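# Close the drawer of a small wooden box

## Task

Push the small wooden box's drawer fully closed while the box stays standing upright on the table. The drawer must remain shut on its own, since closing that holds only while the robot presses on it does not count. Afterwards, release the box and pull both hands away from it.

## Robot and tools

Robot: two arms, left_arm and right_arm, facing each other across a table. left_arm's base is on the +y side. The names are labels only and do not match image sides. Each arm ends in an identical five-finger right hand, so hand numbers and axes mean the same thing on both arms. Wrist cameras: cam_left_wrist and cam_right_wrist, both 616x616 fisheye images, returned in that order.

Scene frame: the origin is on the table top, midway between the arms' bases. z = 0 is the table surface and +z is up. Results give each hand point's position in metres, its orientation as a quaternion (w, x, y, z), and its velocities in m/s and rad/s. Printed positions can be slightly wrong, more so when an arm is far extended.

Hand point: a spot 0.05 m in front of the palm, where the index pad meets the thumb tip in a pinch. Its own axes are: +z along the straightened fingers, +y outward from the palm, and +x across the palm toward the little finger, away from the thumb. Straight fingertips reach 0.06 to 0.07 m past the point along +z. A wrist bracket on the little-finger side sits 0.03 m beyond the point along +y and 0.11 m across the palm, and it can strike objects.

A row has 28 numbers, each from -1 to 1, and is always sent for both arms. The first 14 are left_arm: dx, dy, dz, rx, ry, rz, then little, ring, middle, index, thumb_bend, thumb_turn, force_limit, speed. The next 14 are the same fields for right_arm.
- dx to rz form an offset, not a pose. It is measured from the hand point's measured pose when the action began, along the hand point's own axes. In the first action of a call, that start pose is the last one reported. Every row in an action is an offset from that same start, not from the row before. A value of 1.0 means 0.6 m or 180 degrees. rx, ry, rz are a single rotation vector.
- The finger fields are absolute targets, not offsets. For little, ring, middle, index and thumb_bend, +1 is straight/open and -1 is fully curled. thumb_turn is +1 beside the palm and -1 opposed in front of it. A pinch is roughly index -0.22, thumb_bend -0.75, thumb_turn -0.57.
- force_limit maps -1..+1 linearly to a closing stop load of about 0..10 N at the fingertip, or 0..15 N for the two thumb motors. It does not limit opening.
- speed maps -1..+1 from almost still to full speed, where a full finger stroke takes 0.6 s. Close at -0.9 or slower for a gentle grip.
- No value means 'no change'. To keep a hand as it is, repeat its last eight numbers. If none have been sent yet, send its hand_measured six values plus hand_force_limit and hand_speed.

Tools:
- execute_actions(actions): a list of actions, each holding up to 15 rows. Each row lasts one control step of 1/30 s, and if there are fewer than 15 rows the last one is held for the remaining steps. Each step, the commanded pose is clipped to within 100 mm and 16 degrees of the current pose. After an action ends, the arm goes no further than its last clipped pose. An empty list just returns the current state and images.
- move(target, speed, stop_force, blocking): target is one 28-number row laid out as above. Its offsets are taken from the pose in the last result that showed one. Both hand points travel in straight lines and finish together, taking 0.5 to 10 s, and are cut off at 10 s.
  - speed is in m/s, 0.002 to 0.5, default 0.25. Rotation is capped at twice that value in rad/s.
  - stop_force is one value in N, from 9 to 40, for both arms. An arm stops and backs up two steps once its wrist sensor feels that much extra resistance along its path. It needs a very slow speed to avoid a fault, is unreliable if the hand point also rotates, is refused in the scene's first 0.2 s, and should be omitted when pulling an arm away from a surface.
  - blocking=false returns after 0.5 s while motion continues. It cannot be combined with stop_force. Poll with wait(0), or call stop, before sending anything else.
  - The move: line reports each arm's ending (done, off_target, moving, held, fault, contact) and its limits (paced means the command was clipped, held means steps were blocked), plus the distance left to each target.
- wait(seconds): 0 to 10. Arms hold their last command, and a running move continues.
- stop(): brakes a running move. Faster motion needs more braking room.
- zoom_image(camera, region): region is [x0, y0, x1, y1] in image pixels, at most 504x504.
- show_instructions(): shows the reference image pages.
- finished_scene(scene): ends the scene; give its number. The goal must already hold. This cannot be undone.

Result contents: the pose and velocity state line; Hand target lines showing the pose each controller is driving toward; 'pose unreachable' when the clearance check altered a command; step readings, with HELD marking blocked steps; Wrist force and Wrist torque in each end effector's axes, which read noisy and offset by up to a few N, saturate near 50 N, and cannot be zeroed, and point back into the arm when pressing; and, per hand, six-value lists of hand_measured, hand_stopped_by (moving/target/force/stalled/fault) and hand_load_n (positive when pushed open, near 0 when a grip is lost), plus hand_force_limit and hand_speed. MOTOR HOT appears at 70 °C, and an OVER-TEMPERATURE FAULT brakes the arm at 85 °C.

Cautions:
- The arms are stiff. Aiming even slightly past a firm contact can trigger a fault. A joint torque reaching its limit (139 N m for shoulder and elbow, 26 N m for the wrists) or 150 N of outside force stops that arm for 10 s.
- Approach slowly and push gently.
- Never let the arms, hands or brackets collide or press on each other.
- Do not knock the box over or off the table.
- Motion lags commands by about 0.17 s.
- Loose objects may occasionally be nudged by the scene itself.

Each tool is called in YAML: its name, and indented under it one key for each argument.

Reference images:

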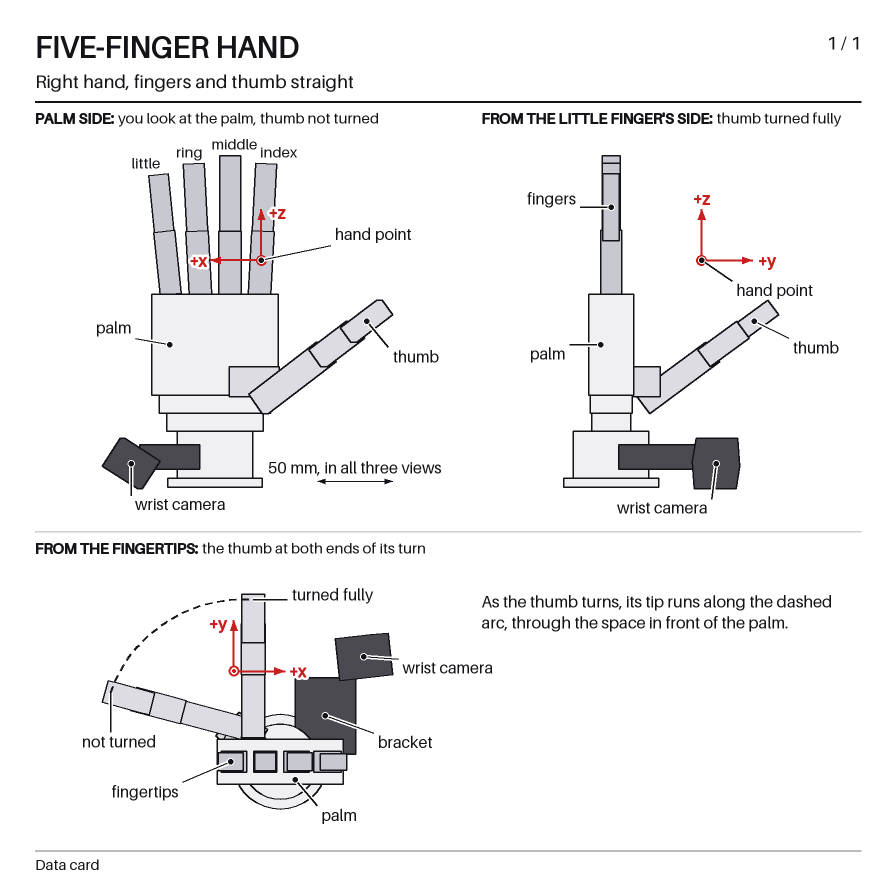

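## Session

execute_actions:
  actions: []

Scene clock: 0.00 s.
left_arm: end_effector_position=(+0.2804, +0.5377, +0.4751) hand_measured=(+1.000, +1.000, +1.000, +1.000, +1.000, +1.000) hand_load_n=(+0.0, +0.0, +0.0, +0.0, +0.0, +0.0) hand_stopped_by=(target, target, target, target, target, target) hand_force_limit=0.00 hand_speed=-0.80 end_effector_quat_wxyz=(-0.017, +0.308, +0.951, -0.003) end_effector_velocity=(+0.000, -0.000, -0.000) end_effector_angular_velocity=(+0.000, -0.000, -0.001) | right_arm: end_effector_position=(+0.1239, -0.2863, +0.4706) hand_measured=(+1.000, +1.000, +1.000, +1.000, +1.000, +1.000) hand_load_n=(+0.0, +0.0, +0.0, +0.0, +0.0, +0.0) hand_stopped_by=(target, target, target, target, target, target) hand_force_limit=0.00 hand_speed=-0.80 end_effector_quat_wxyz=(-0.017, -0.425, +0.905, +0.011) end_effector_velocity=(+0.001, +0.000, -0.000) end_effector_angular_velocity=(+0.000, -0.000, -0.000)
Joint positions: left_arm=[ 0.562 -1.717  1.347  1.965  1.596 -1.862] | right_arm=[-1.194 -1.696  1.353  1.946  1.546 -1.907]
Joint velocities: left_arm=[-0.001  0.001  0.    -0.    -0.     0.   ] | right_arm=[-0.001  0.001  0.    -0.001  0.    -0.001]
Motor temperatures (°C, as the motors report them): left_arm=[26 27 23 33 31 30] | right_arm=[27 27 24 38 34 38]
Wrist force (N, on the end effector, along its own x y z axes, offset not removed): no reading
Wrist torque (N m, same axes, about the end effector's origin, offset not removed): no reading
Hand target (left_arm): +0.280, +0.538, +0.475; -0.017, +0.308, +0.951, -0.003
Hand target (right_arm): +0.124, -0.286, +0.471; -0.017, -0.425, +0.905, +0.011

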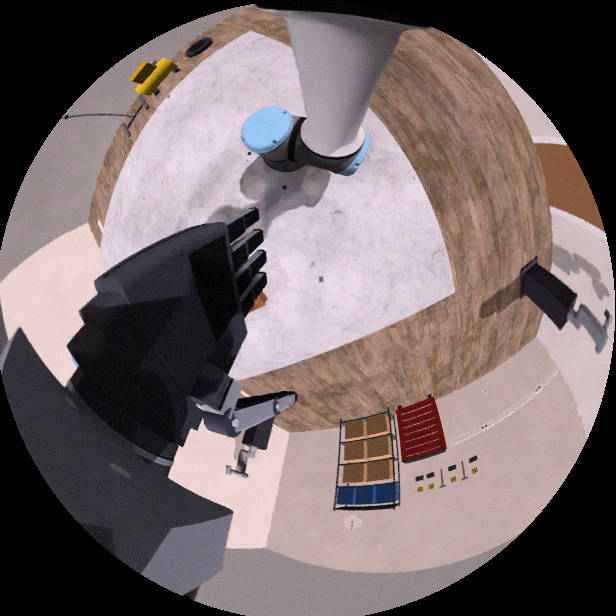

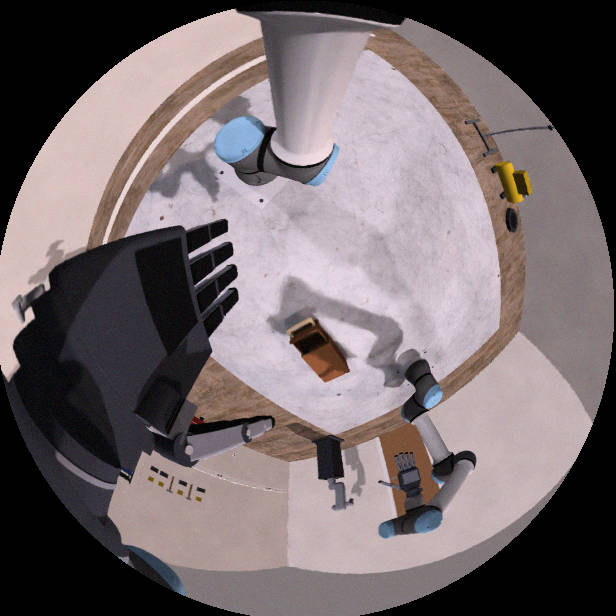

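zoom_image:
  camera: "cam_right_wrist"
  region: [160, 200, 400, 440]

zoom_image:
  camera: "cam_left_wrist"
  region: [180, 180, 360, 360]

Region (160, 200, 400, 440) of cam_right_wrist's 616x616 image, scaled by 2.100, with more detail than that image has.

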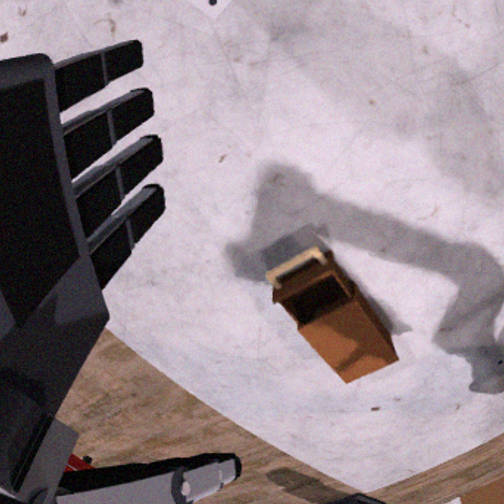

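Region (180, 180, 360, 360) of cam_left_wrist's 616x616 image, scaled by 2.800, with more detail than that image has.

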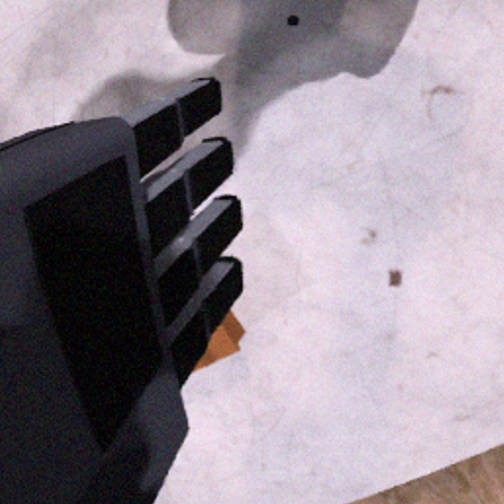

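move:
  target: [-0.142,-0.14,0.208,0,0,0.8,1,1,1,1,1,1,0,-0.8,-0.347,0.015,0.2,0,0,0.28,1,1,1,1,1,1,0,-0.8]
  speed: 0.5

Scene clock: 45.40 s.
left_arm: end_effector_position=(+0.2958, +0.4202, +0.3492) hand_measured=(+1.000, +1.000, +1.000, +1.000, +1.000, +1.000) hand_load_n=(+0.0, +0.0, +0.0, +0.0, +0.0, +0.0) hand_stopped_by=(target, target, target, target, target, target) hand_force_limit=0.00 hand_speed=-0.80 end_effector_quat_wxyz=(-0.003, +1.000, +0.002, -0.017) end_effector_velocity=(+0.000, -0.001, -0.000) end_effector_angular_velocity=(-0.002, +0.002, -0.012) | right_arm: end_effector_position=(+0.2450, -0.1198, +0.3465) hand_measured=(+1.000, +1.000, +1.000, +1.000, +1.000, +1.000) hand_load_n=(+0.0, +0.0, +0.0, +0.0, +0.0, +0.0) hand_stopped_by=(target, target, target, target, target, target) hand_force_limit=0.00 hand_speed=-0.80 end_effector_quat_wxyz=(-0.020, +0.000, +1.000, +0.002) end_effector_velocity=(+0.000, +0.001, -0.001) end_effector_angular_velocity=(-0.001, +0.001, -0.002)
Joint positions: left_arm=[ 0.782 -1.49   1.466  1.625  1.589  0.87 ] | right_arm=[-0.907 -1.282  1.217  1.659  1.538 -0.741]
Joint velocities: left_arm=[ 0.001  0.004 -0.002 -0.001  0.003  0.013] | right_arm=[ 0.002  0.004 -0.002  0.     0.     0.004]
Motor temperatures (°C, as the motors report them): left_arm=[26 27 23 33 31 30] | right_arm=[27 27 24 38 34 38]
Wrist force (N, on the end effector, along its own x y z axes, offset not removed): left_arm=[0.4 -1.8 1.9] | right_arm=[-0.2 0.3 0.7]
Wrist torque (N m, same axes, about the end effector's origin, offset not removed): left_arm=[-0.21 0.07 0.17] | right_arm=[-0.07 0.10 0.18]
Hand target (left_arm): +0.296, +0.420, +0.349; -0.002, +1.000, +0.001, -0.017
Hand target (right_arm): +0.245, -0.120, +0.346; -0.020, +0.000, +1.000, +0.002
Off the commanded pose (left_arm): 0.000 m, 0 deg.
Off the commanded pose (right_arm): 0.000 m, 0 deg.
move: done

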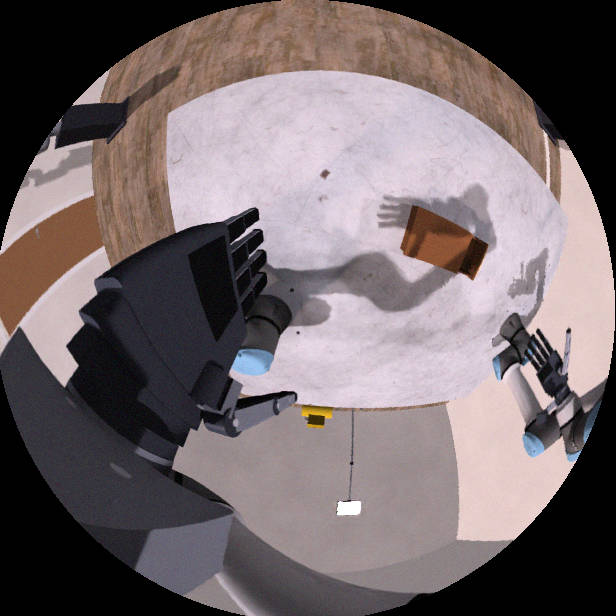

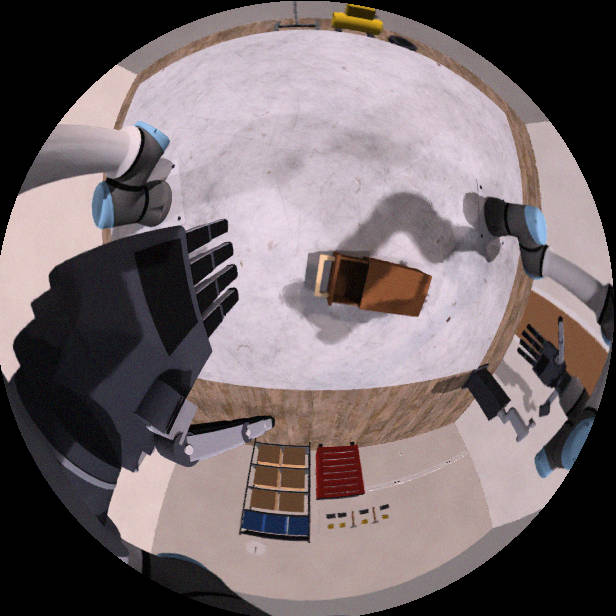

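zoom_image:
  camera: "cam_right_wrist"
  region: [290, 210, 450, 370]

zoom_image:
  camera: "cam_left_wrist"
  region: [360, 160, 520, 320]

Region (290, 210, 450, 370) of cam_right_wrist's 616x616 image, scaled by 3.150, with more detail than that image has.

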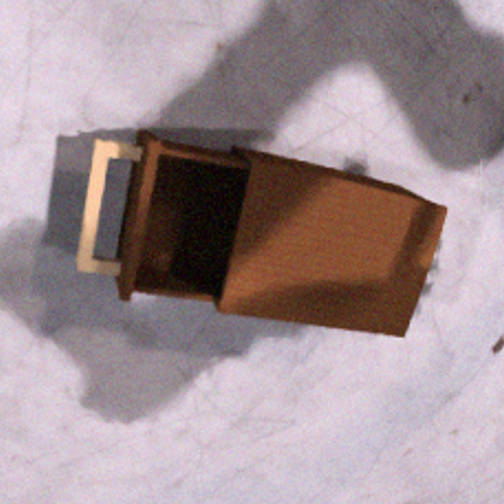

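Region (360, 160, 520, 320) of cam_left_wrist's 616x616 image, scaled by 3.150, with more detail than that image has.

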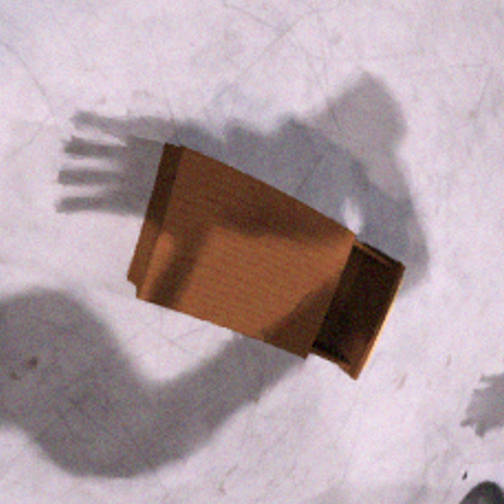

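move:
  target: [-0.007,0.388,0.205,0,0,0.039,1,1,1,1,1,1,0,-0.8,-0.138,0.073,0.2,0,0,0.039,1,1,1,1,1,1,0,-0.8]
  speed: 0.4

Scene clock: 110.10 s.
left_arm: end_effector_position=(+0.2879, +0.1885, +0.2253) hand_measured=(+1.000, +1.000, +1.000, +1.000, +1.000, +1.000) hand_load_n=(+0.0, +0.0, +0.0, +0.0, +0.0, +0.0) hand_stopped_by=(target, target, target, target, target, target) hand_force_limit=0.00 hand_speed=-0.80 end_effector_quat_wxyz=(-0.001, +0.998, -0.059, -0.018) end_effector_velocity=(+0.001, -0.002, -0.001) end_effector_angular_velocity=(+0.001, +0.000, -0.001) | right_arm: end_effector_position=(+0.3229, -0.0754, +0.2237) hand_measured=(+1.000, +1.000, +1.000, +1.000, +1.000, +1.000) hand_load_n=(+0.0, +0.0, +0.0, +0.0, +0.0, +0.0) hand_stopped_by=(target, target, target, target, target, target) hand_force_limit=0.00 hand_speed=-0.80 end_effector_quat_wxyz=(-0.020, +0.061, +0.998, +0.001) end_effector_velocity=(+0.001, +0.000, -0.001) end_effector_angular_velocity=(-0.000, -0.000, -0.000)
Joint positions: left_arm=[ 0.401 -1.143  1.34   1.394  1.599  0.611] | right_arm=[-0.946 -1.07   1.23   1.435  1.539 -0.658]
Joint velocities: left_arm=[-0.001  0.006 -0.006  0.001 -0.     0.001] | right_arm=[-0.     0.002 -0.001 -0.001  0.    -0.   ]
Motor temperatures (°C, as the motors report them): left_arm=[26 27 23 33 31 30] | right_arm=[27 27 24 38 34 38]
Wrist force (N, on the end effector, along its own x y z axes, offset not removed): left_arm=[2.2 1.0 0.7] | right_arm=[-0.4 -0.9 1.5]
Wrist torque (N m, same axes, about the end effector's origin, offset not removed): left_arm=[0.25 -0.11 0.26] | right_arm=[-0.27 0.11 0.10]
Hand target (left_arm): +0.288, +0.188, +0.225; -0.002, +0.998, -0.060, -0.018
Hand target (right_arm): +0.323, -0.075, +0.224; -0.020, +0.061, +0.998, +0.001
Off the commanded pose (left_arm): 0.000 m, 0 deg.
Off the commanded pose (right_arm): 0.000 m, 0 deg.
move: done

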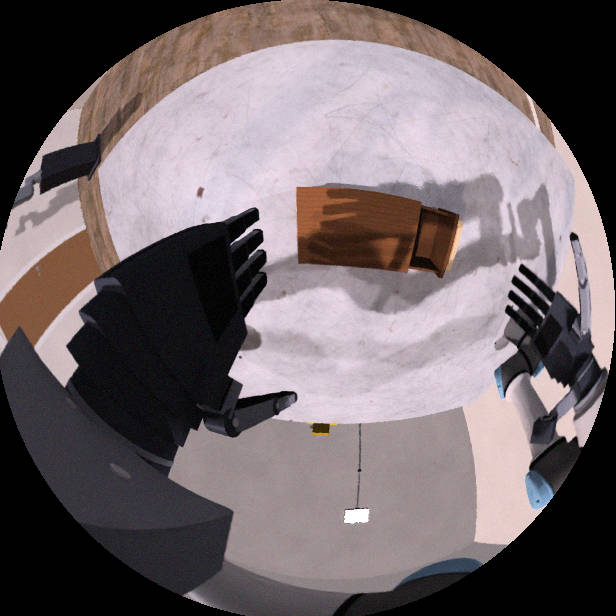

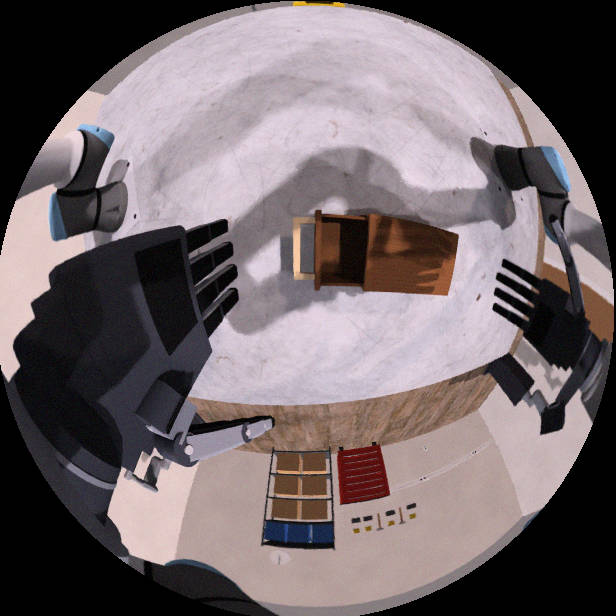

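move:
  target: [0.032,-0.025,0.205,0,0,0,1,1,1,1,1,1,0,-0.8,-0.008,0.0,0.205,0,0,0,1,1,1,1,1,1,0,-0.8]
  speed: 0.15
  stop_force: 12

Scene clock: 132.90 s.
left_arm: end_effector_position=(+0.3045, +0.2017, +0.1020) hand_measured=(+1.000, +1.000, +1.000, +1.000, +1.000, +1.000) hand_load_n=(+0.0, +0.0, +0.0, +0.0, +0.0, +0.0) hand_stopped_by=(target, target, target, target, target, target) hand_force_limit=0.00 hand_speed=-0.80 end_effector_quat_wxyz=(-0.002, +0.998, -0.059, -0.017) end_effector_velocity=(+0.000, +0.000, -0.003) end_effector_angular_velocity=(-0.000, -0.000, +0.000) | right_arm: end_effector_position=(+0.3228, -0.0754, +0.1009) hand_measured=(+1.000, +1.000, +1.000, +1.000, +1.000, +1.000) hand_load_n=(+0.0, +0.0, +0.0, +0.0, +0.0, +0.0) hand_stopped_by=(target, target, target, target, target, target) hand_force_limit=0.00 hand_speed=-0.80 end_effector_quat_wxyz=(-0.020, +0.061, +0.998, +0.001) end_effector_velocity=(+0.000, +0.000, -0.003) end_effector_angular_velocity=(+0.001, -0.000, -0.001)
Joint positions: left_arm=[ 0.446 -1.04   1.517  1.116  1.598  0.656] | right_arm=[-0.946 -0.982  1.419  1.158  1.539 -0.658]
Joint velocities: left_arm=[ 0.001  0.003  0.002 -0.006 -0.     0.001] | right_arm=[-0.     0.003  0.003 -0.006 -0.001  0.001]
Motor temperatures (°C, as the motors report them): left_arm=[26 27 23 33 31 30] | right_arm=[27 27 24 38 34 38]
Wrist force (N, on the end effector, along its own x y z axes, offset not removed): left_arm=[2.9 -1.7 -1.2] | right_arm=[-0.4 -0.9 0.1]
Wrist torque (N m, same axes, about the end effector's origin, offset not removed): left_arm=[-0.09 -0.07 0.51] | right_arm=[-0.17 0.14 0.08]
Hand target (left_arm): +0.305, +0.202, +0.102; -0.001, +0.998, -0.059, -0.017
Hand target (right_arm): +0.323, -0.075, +0.101; -0.020, +0.061, +0.998, +0.001
Off the commanded pose (left_arm): 0.000 m, 0 deg.
Off the commanded pose (right_arm): 0.000 m, 0 deg.
move: done

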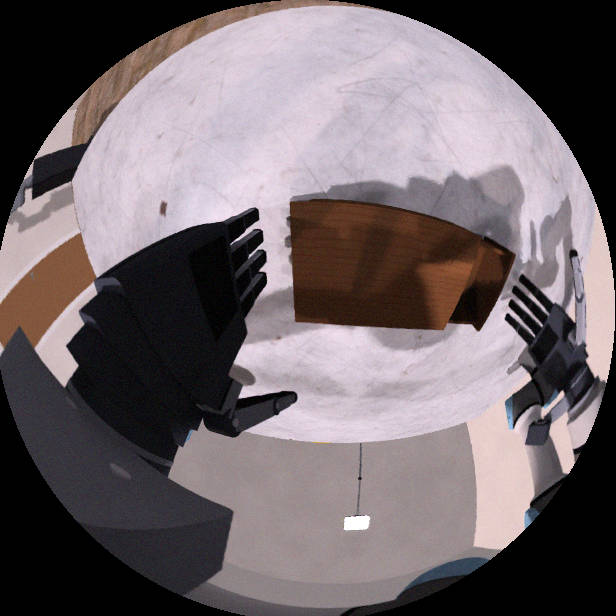

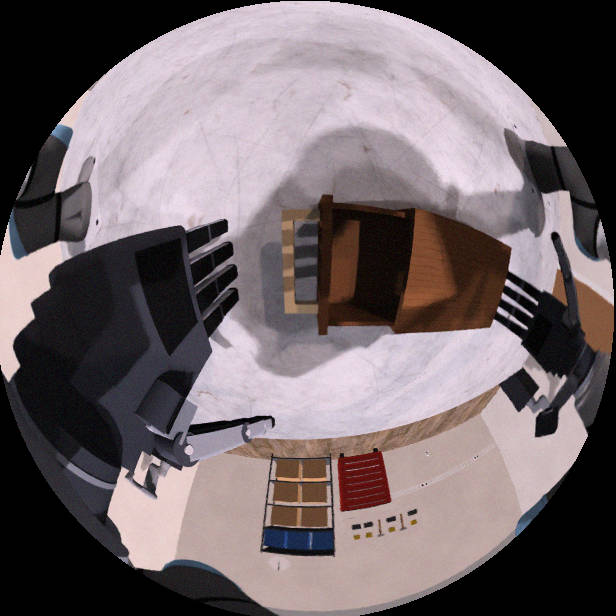

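move:
  target: [0,0.05,0.015,0,0,0,1,1,1,1,1,1,0,-0.8,0,0.065,0.02,0,0,0,1,1,1,1,1,1,0,-0.8]
  speed: 0.08

Scene clock: 142.13 s.
left_arm: end_effector_position=(+0.3007, +0.1722, +0.0931) hand_measured=(+1.000, +1.000, +1.000, +1.000, +1.000, +1.000) hand_load_n=(+0.0, +0.0, +0.0, +0.0, +0.0, +0.0) hand_stopped_by=(target, target, target, target, target, target) hand_force_limit=0.00 hand_speed=-0.80 end_effector_quat_wxyz=(-0.002, +0.998, -0.059, -0.017) end_effector_velocity=(-0.000, -0.002, -0.001) end_effector_angular_velocity=(+0.000, -0.000, -0.000) | right_arm: end_effector_position=(+0.3271, -0.0369, +0.0890) hand_measured=(+1.000, +1.000, +1.000, +1.000, +1.000, +1.000) hand_load_n=(+0.0, +0.0, +0.0, +0.0, +0.0, +0.0) hand_stopped_by=(target, target, target, target, target, target) hand_force_limit=0.00 hand_speed=-0.80 end_effector_quat_wxyz=(-0.020, +0.061, +0.998, +0.001) end_effector_velocity=(+0.000, +0.002, -0.000) end_effector_angular_velocity=(-0.002, -0.001, -0.001)
Joint positions: left_arm=[ 0.408 -0.991  1.462  1.121  1.599  0.618] | right_arm=[-0.9   -0.889  1.294  1.189  1.538 -0.612]
Joint velocities: left_arm=[-0.002  0.003 -0.004  0.001 -0.    -0.002] | right_arm=[ 0.003  0.006 -0.009  0.004  0.002  0.004]
Motor temperatures (°C, as the motors report them): left_arm=[26 27 23 33 31 30] | right_arm=[27 27 24 38 34 38]
Wrist force (N, on the end effector, along its own x y z axes, offset not removed): left_arm=[4.2 -3.9 0.8] | right_arm=[-0.4 0.7 2.1]
Wrist torque (N m, same axes, about the end effector's origin, offset not removed): left_arm=[-0.37 -0.46 0.29] | right_arm=[-0.07 0.10 0.13]
Hand target (left_arm): +0.301, +0.172, +0.093; -0.002, +0.998, -0.059, -0.017
Hand target (right_arm): +0.327, -0.037, +0.089; -0.020, +0.061, +0.998, +0.001
Off the commanded pose (left_arm): 0.000 m, 0 deg.
Off the commanded pose (right_arm): 0.000 m, 0 deg.
move: done

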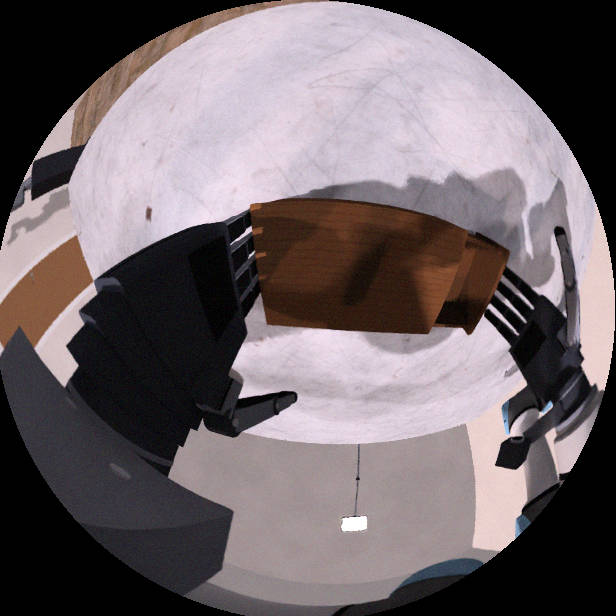

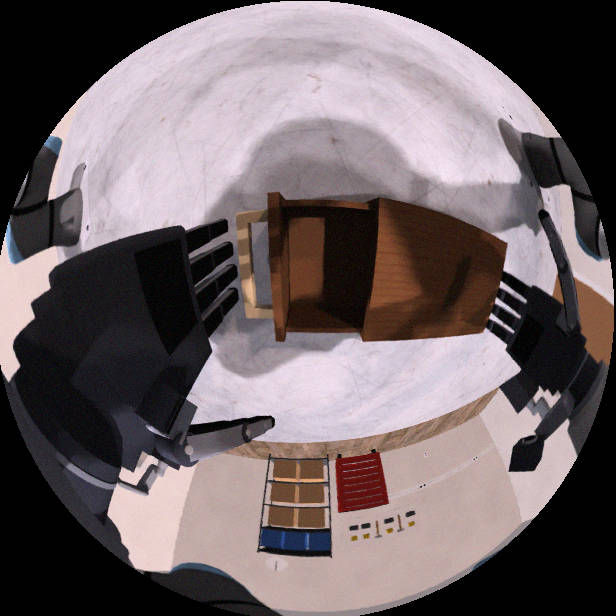

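move:
  target: [0,0.012,0,0,0,0,1,1,1,1,1,1,0,-0.8,0,0.2,0,0,0,0,1,1,1,1,1,1,0,-0.8]
  speed: 0.03
  stop_force: 15

Scene clock: 151.67 s.
left_arm: end_effector_position=(+0.3004, +0.1701, +0.0930) hand_measured=(+1.000, +1.000, +1.000, +1.000, +1.000, +1.000) hand_load_n=(+0.0, +0.5, +0.0, +0.0, +0.0, +0.0) hand_stopped_by=(target, target, target, target, target, target) hand_force_limit=0.00 hand_speed=-0.80 end_effector_quat_wxyz=(-0.002, +0.998, -0.059, -0.017) end_effector_velocity=(-0.000, -0.000, +0.000) end_effector_angular_velocity=(-0.000, -0.000, -0.000) | right_arm: end_effector_position=(+0.3298, -0.0150, +0.0889) hand_measured=(+1.000, +1.000, +1.000, +1.000, +1.000, +1.000) hand_load_n=(+0.0, +0.5, +0.0, +0.0, +0.0, +0.0) hand_stopped_by=(target, target, target, target, target, target) hand_force_limit=0.00 hand_speed=-0.80 end_effector_quat_wxyz=(-0.020, +0.061, +0.998, +0.001) end_effector_velocity=(+0.001, +0.000, -0.001) end_effector_angular_velocity=(+0.001, -0.001, -0.000)
Joint positions: left_arm=[ 0.406 -0.988  1.457  1.123  1.599  0.616] | right_arm=[-0.877 -0.84   1.208  1.226  1.537 -0.589]
Joint velocities: left_arm=[-0. -0. -0.  0.  0. -0.] | right_arm=[-0.     0.002 -0.001 -0.002 -0.    -0.   ]
Motor temperatures (°C, as the motors report them): left_arm=[26 27 23 33 31 30] | right_arm=[27 27 24 38 34 38]
Wrist force (N, on the end effector, along its own x y z axes, offset not removed): left_arm=[1.1 -6.0 -1.1] | right_arm=[-0.3 -4.3 1.7]
Wrist torque (N m, same axes, about the end effector's origin, offset not removed): left_arm=[0.10 0.25 -0.08] | right_arm=[0.23 0.26 -0.06]
Hand target (left_arm): +0.300, +0.170, +0.093; -0.002, +0.998, -0.059, -0.017
Hand target (right_arm): +0.330, -0.015, +0.089; -0.020, +0.061, +0.998, +0.001
Off the commanded pose (left_arm): 0.005 m, 0 deg.
Off the commanded pose (right_arm): 0.098 m, 0 deg.
move: held (left_arm, right_arm); limits=held; held on 100 of 127 steps (right_arm, left_arm), including the last (right_arm, left_arm)
pose unreachable (left arm): on one or more control steps of this call, first in action 0 (counted from 0), this arm could not follow its commanded pose, so it was not sent that pose on those steps. On the call's last step it was still not sent that pose. It may still have moved: this result reports where it is.
cause: the commanded pose would bring a part of the arm too close to another arm (a part of this arm just beyond joint 4 (wrist 1) and a part of the other arm just beyond its joint 4 (wrist 1), along the way the arms are being sent).
pose unreachable (right arm): on one or more control steps of this call, first in action 0 (counted from 0), this arm could not follow its commanded pose, so it was not sent that pose on those steps. On the call's last step it was still not sent that pose. It may still have moved: this result reports where it is.
cause: the commanded pose would bring a part of the arm too close to another arm (a part of this arm just beyond joint 4 (wrist 1) and a part of the other arm just beyond its joint 4 (wrist 1)).

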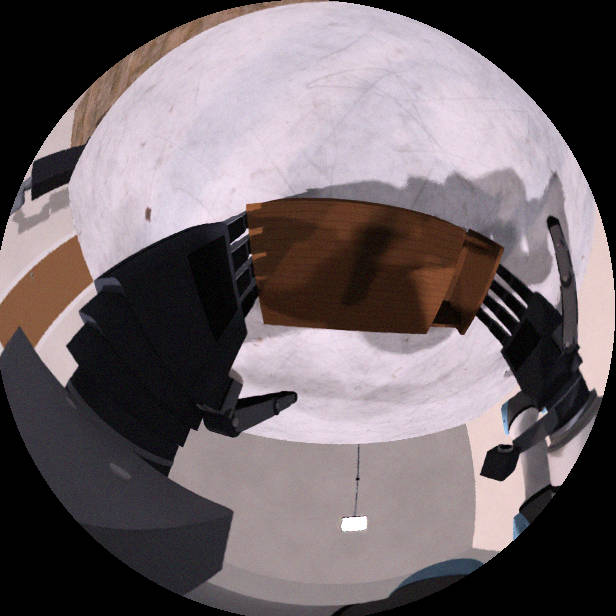

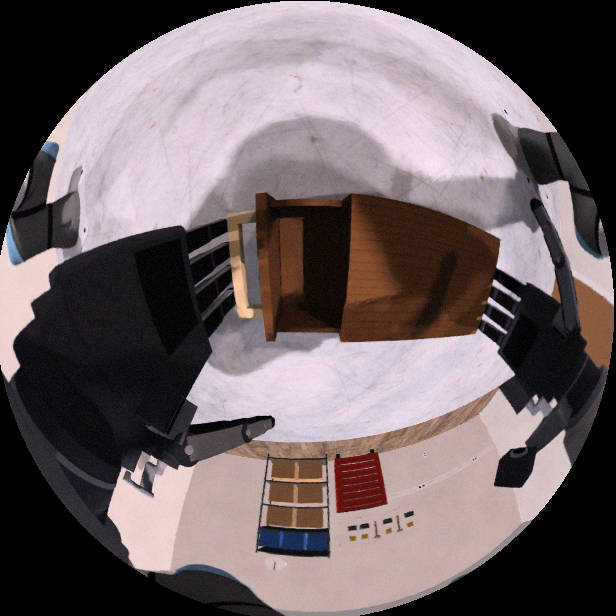

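move:
  target: [0,-0.075,-0.055,-0.167,0,0,1,1,1,1,1,1,0,-0.8,0,-0.004,0,0,0,0,1,1,1,1,1,1,0,-0.8]
  speed: 0.25

move:
  target: [0,0,0,0,0,0,1,1,1,1,1,1,0,-0.8,0,0.17,0,0,0,0,1,1,1,1,1,1,0,-0.8]
  speed: 0.03
  stop_force: 18

Scene clock: 175.13 s.
left_arm: end_effector_position=(+0.3069, +0.2145, +0.1261) hand_measured=(+1.000, +1.000, +1.000, +1.000, +1.000, +1.000) hand_load_n=(+0.0, +0.0, +0.0, +0.0, +0.0, +0.0) hand_stopped_by=(target, target, target, target, target, target) hand_force_limit=0.00 hand_speed=-0.80 end_effector_quat_wxyz=(+0.256, +0.965, -0.053, -0.032) end_effector_velocity=(+0.000, +0.001, +0.000) end_effector_angular_velocity=(-0.016, +0.002, +0.001) | right_arm: end_effector_position=(+0.3295, -0.0173, +0.0889) hand_measured=(+1.000, +1.000, +1.000, +1.000, +1.000, +1.000) hand_load_n=(+0.0, +0.0, +0.0, +0.0, +0.0, +0.0) hand_stopped_by=(target, target, target, target, target, target) hand_force_limit=0.00 hand_speed=-0.80 end_effector_quat_wxyz=(-0.020, +0.061, +0.998, +0.001) end_effector_velocity=(-0.000, +0.000, -0.001) end_effector_angular_velocity=(+0.000, -0.000, +0.001)
Joint positions: left_arm=[ 0.653 -1.185  1.755  0.666  1.981  0.783] | right_arm=[-0.879 -0.846  1.218  1.221  1.537 -0.591]
Joint velocities: left_arm=[ 0.007 -0.001  0.007 -0.016  0.013  0.002] | right_arm=[ 0.     0.001  0.    -0.001 -0.    -0.   ]
Motor temperatures (°C, as the motors report them): left_arm=[26 27 23 33 31 30] | right_arm=[27 27 24 38 34 38]
Wrist force (N, on the end effector, along its own x y z axes, offset not removed): left_arm=[-1.0 -1.9 3.4] | right_arm=[-1.6 0.1 1.6]
Wrist torque (N m, same axes, about the end effector's origin, offset not removed): left_arm=[-0.44 0.32 0.07] | right_arm=[-0.04 0.27 -0.05]
Hand target (left_arm): +0.307, +0.215, +0.126; +0.257, +0.964, -0.053, -0.032
Hand target (right_arm): +0.329, -0.017, +0.089; -0.020, +0.061, +0.998, +0.001
Off the commanded pose (left_arm): 0.000 m, 0 deg.
Off the commanded pose (right_arm): 0.000 m, 0 deg.
move: done; limits=paced

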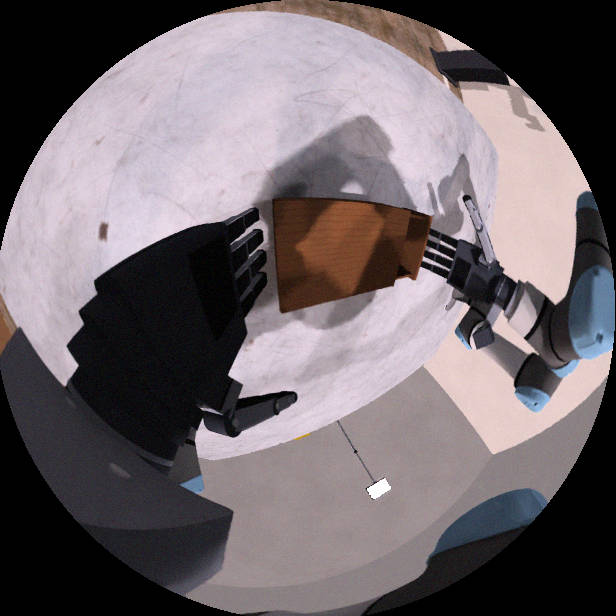

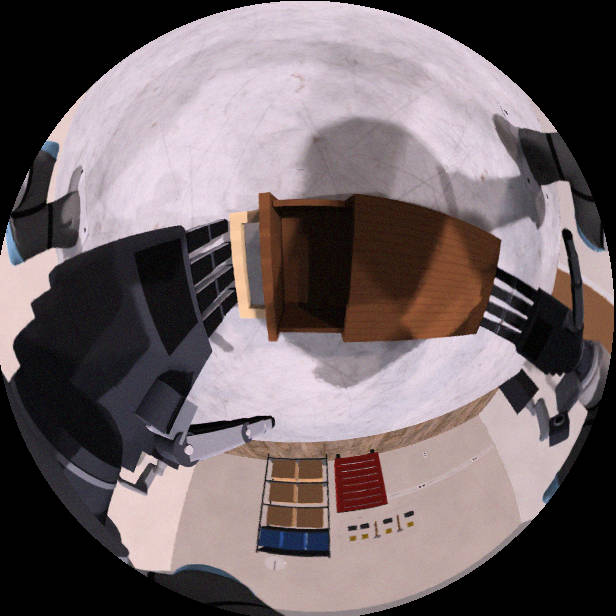

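Scene clock: 178.40 s.
left_arm: end_effector_position=(+0.3069, +0.2145, +0.1261) hand_measured=(+1.000, +1.000, +1.000, +1.000, +1.000, +1.000) hand_load_n=(+0.0, +0.0, +0.0, +0.0, +0.0, +0.0) hand_stopped_by=(target, target, target, target, target, target) hand_force_limit=0.00 hand_speed=-0.80 end_effector_quat_wxyz=(+0.257, +0.965, -0.053, -0.032) end_effector_velocity=(+0.000, +0.000, +0.000) end_effector_angular_velocity=(-0.000, +0.001, +0.002) | right_arm: end_effector_position=(+0.3390, +0.0607, +0.0890) hand_measured=(+1.000, +1.000, +1.000, +1.000, +1.000, +1.000) hand_load_n=(+0.0, +0.0, +0.0, +0.0, +0.0, +0.0) hand_stopped_by=(target, target, target, target, target, target) hand_force_limit=0.00 hand_speed=-0.80 end_effector_quat_wxyz=(-0.020, +0.061, +0.998, +0.001) end_effector_velocity=(-0.001, -0.003, -0.001) end_effector_angular_velocity=(-0.003, +0.002, +0.001)
Joint positions: left_arm=[ 0.653 -1.185  1.755  0.666  1.981  0.783] | right_arm=[-0.809 -0.646  0.851  1.385  1.536 -0.52 ]
Joint velocities: left_arm=[ 0.    -0.    -0.     0.     0.    -0.002] | right_arm=[-0.001 -0.005  0.013 -0.003  0.    -0.002]
Motor temperatures (°C, as the motors report them): left_arm=[26 27 23 33 31 30] | right_arm=[27 27 24 38 34 38]
Wrist force (N, on the end effector, along its own x y z axes, offset not removed): left_arm=[2.0 -1.4 3.4] | right_arm=[-1.0 -0.8 1.7]
Wrist torque (N m, same axes, about the end effector's origin, offset not removed): left_arm=[-0.13 -0.33 0.18] | right_arm=[-0.25 0.12 0.04]
Hand target (left_arm): +0.307, +0.215, +0.126; +0.256, +0.965, -0.053, -0.032
Hand target (right_arm): +0.339, +0.060, +0.089; -0.020, +0.061, +0.998, +0.001
Off the commanded pose (left_arm): 0.000 m, 0 deg.
Off the commanded pose (right_arm): 0.023 m, 0 deg.
move: contact (right_arm)

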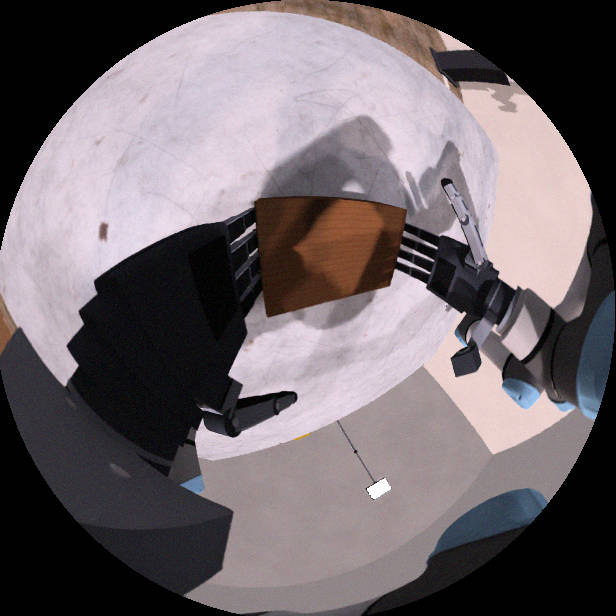

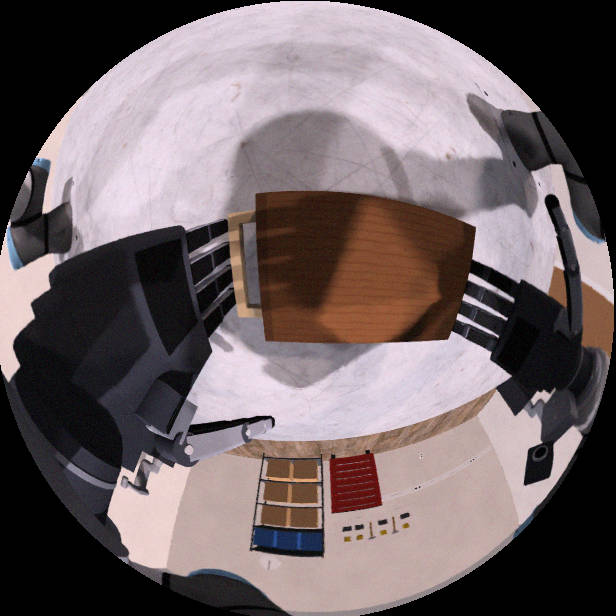

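Closed; retreat.

move:
  target: [0,-0.25,-0.05,0,0,0,1,1,1,1,1,1,0,-0.8,0,-0.3,-0.2,0,0,0,1,1,1,1,1,1,0,-0.8]
  speed: 0.3

zoom_image:
  camera: "cam_right_wrist"
  region: [300, 150, 520, 370]

Scene clock: 184.20 s.
left_arm: end_effector_position=(+0.3226, +0.3584, +0.0775) hand_measured=(+0.914, +0.814, +0.766, +0.844, +1.000, +1.000) hand_load_n=(-20.0, -21.5, -22.0, -21.5, +0.0, +0.0) hand_stopped_by=(target, target, target, target, target, target) hand_force_limit=0.00 hand_speed=-0.80 end_effector_quat_wxyz=(+0.257, +0.965, -0.053, -0.032) end_effector_velocity=(+0.001, +0.001, -0.000) end_effector_angular_velocity=(-0.000, -0.000, +0.000) | right_arm: end_effector_position=(+0.3216, -0.1184, +0.2085) hand_measured=(+1.000, +1.000, +1.000, +1.000, +1.000, +1.000) hand_load_n=(+0.0, +0.0, +0.0, +0.0, +0.0, +0.0) hand_stopped_by=(target, target, target, target, target, target) hand_force_limit=0.00 hand_speed=-0.80 end_effector_quat_wxyz=(-0.020, +0.061, +0.998, +0.001) end_effector_velocity=(-0.001, -0.001, +0.001) end_effector_angular_velocity=(+0.002, +0.000, +0.004)
Joint positions: left_arm=[ 0.978 -1.147  1.902  0.636  2.065  1.134] | right_arm=[-1.011 -1.156  1.399  1.355  1.54  -0.722]
Joint velocities: left_arm=[ 0.004  0.002 -0.001  0.001  0.001  0.005] | right_arm=[-0.001 -0.005  0.004 -0.    -0.001 -0.006]
Motor temperatures (°C, as the motors report them): left_arm=[26 27 23 33 31 30] | right_arm=[27 27 24 38 34 38]
Wrist force (N, on the end effector, along its own x y z axes, offset not removed): left_arm=[-13.5 50.0 -45.0] | right_arm=[-1.2 0.1 0.7]
Wrist torque (N m, same axes, about the end effector's origin, offset not removed): left_arm=[0.24 1.18 1.13] | right_arm=[-0.05 0.22 0.00]
Hand target (left_arm): +0.323, +0.359, +0.077; +0.257, +0.965, -0.053, -0.032
Hand target (right_arm): +0.322, -0.119, +0.209; -0.020, +0.061, +0.998, +0.002
Off the commanded pose (left_arm): 0.000 m, 0 deg.
Off the commanded pose (right_arm): 0.000 m, 0 deg.
move: done

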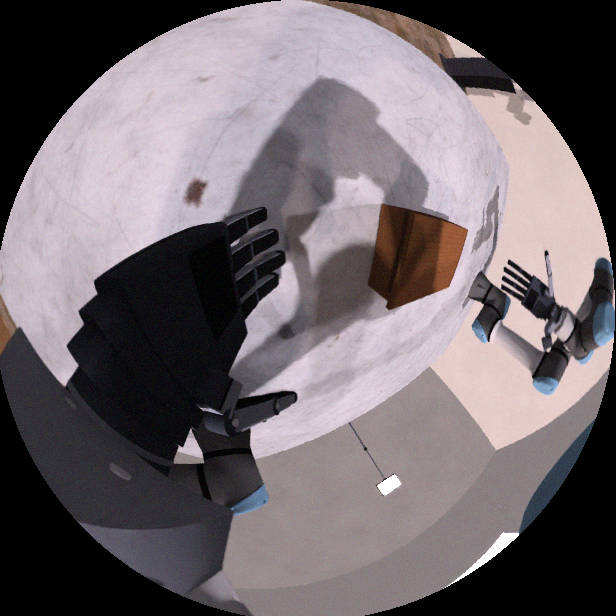

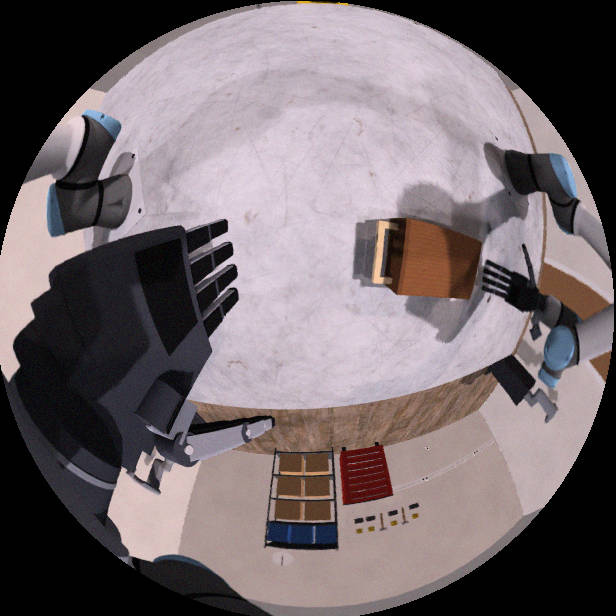

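Region (300, 150, 520, 370) of cam_right_wrist's 616x616 image, scaled by 2.291, with more detail than that image has.

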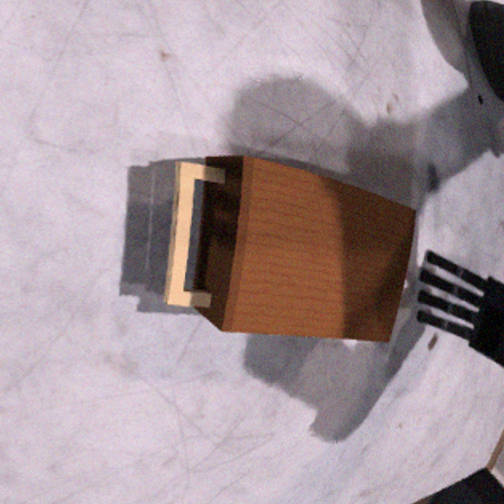

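My sign error pressed the left fingers into the table; lifting straight up.

move:
  target: [0,0.1,-0.173,0,0,0,1,1,1,1,1,1,0,-0.8,0,0,0,0,0,0,1,1,1,1,1,1,0,-0.8]
  speed: 0.25

Scene clock: 188.10 s.
left_arm: end_effector_position=(+0.3266, +0.3576, +0.1970) hand_measured=(+0.916, +0.816, +0.770, +0.848, +1.000, +1.000) hand_load_n=(+0.0, +0.0, +0.0, +0.0, +0.0, +0.0) hand_stopped_by=(target, target, target, target, target, target) hand_force_limit=0.00 hand_speed=-0.80 end_effector_quat_wxyz=(+0.257, +0.965, -0.053, -0.032) end_effector_velocity=(+0.000, +0.000, +0.003) end_effector_angular_velocity=(+0.001, +0.001, +0.000) | right_arm: end_effector_position=(+0.3216, -0.1184, +0.2085) hand_measured=(+1.000, +1.000, +1.000, +1.000, +1.000, +1.000) hand_load_n=(+0.0, +0.0, +0.0, +0.0, +0.0, +0.0) hand_stopped_by=(target, target, target, target, target, target) hand_force_limit=0.00 hand_speed=-0.80 end_effector_quat_wxyz=(-0.020, +0.061, +0.998, +0.001) end_effector_velocity=(-0.001, +0.000, -0.001) end_effector_angular_velocity=(-0.002, +0.001, -0.000)
Joint positions: left_arm=[ 0.982 -1.303  1.757  0.938  2.065  1.137] | right_arm=[-1.011 -1.156  1.399  1.355  1.54  -0.722]
Joint velocities: left_arm=[ 0.001 -0.001 -0.006  0.009 -0.     0.001] | right_arm=[0.002 0.001 0.001 0.    0.001 0.002]
Motor temperatures (°C, as the motors report them): left_arm=[26 27 23 33 31 30] | right_arm=[27 27 24 38 34 38]
Wrist force (N, on the end effector, along its own x y z axes, offset not removed): left_arm=[1.4 0.0 1.0] | right_arm=[-1.7 -1.1 3.8]
Wrist torque (N m, same axes, about the end effector's origin, offset not removed): left_arm=[0.09 0.04 0.15] | right_arm=[-0.44 0.22 -0.06]
Hand target (left_arm): +0.327, +0.358, +0.197; +0.257, +0.965, -0.053, -0.032
Hand target (right_arm): +0.322, -0.118, +0.209; -0.020, +0.061, +0.998, +0.001
Off the commanded pose (left_arm): 0.000 m, 0 deg.
Off the commanded pose (right_arm): 0.000 m, 0 deg.
move: done

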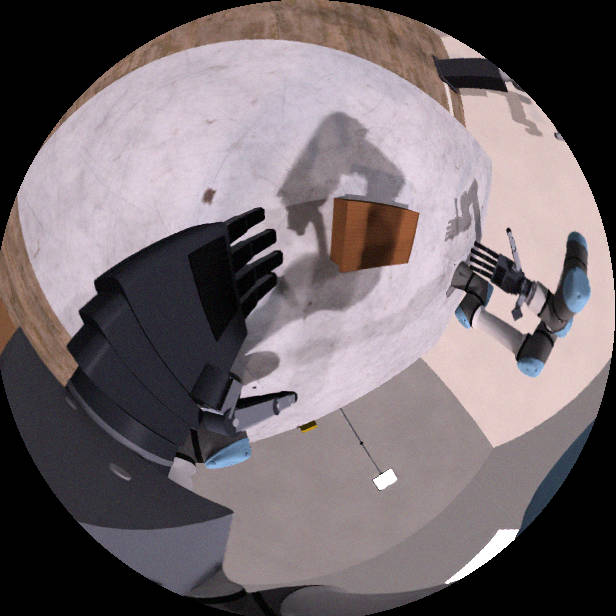

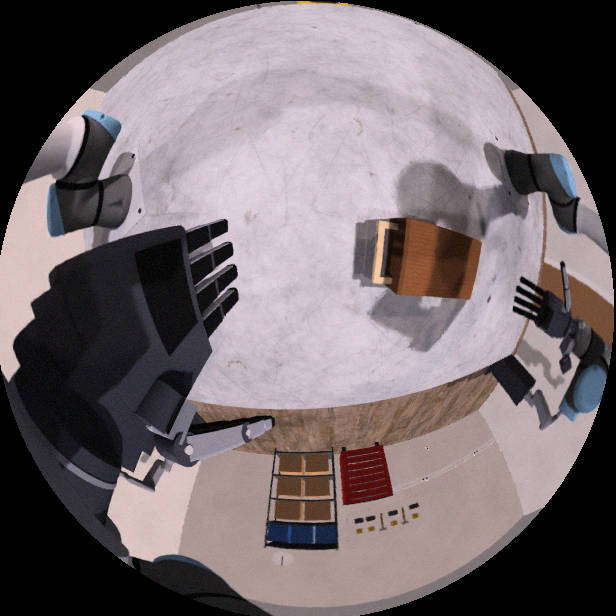

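finished_scene:
  scene: 1

The scene is finished: the task was done.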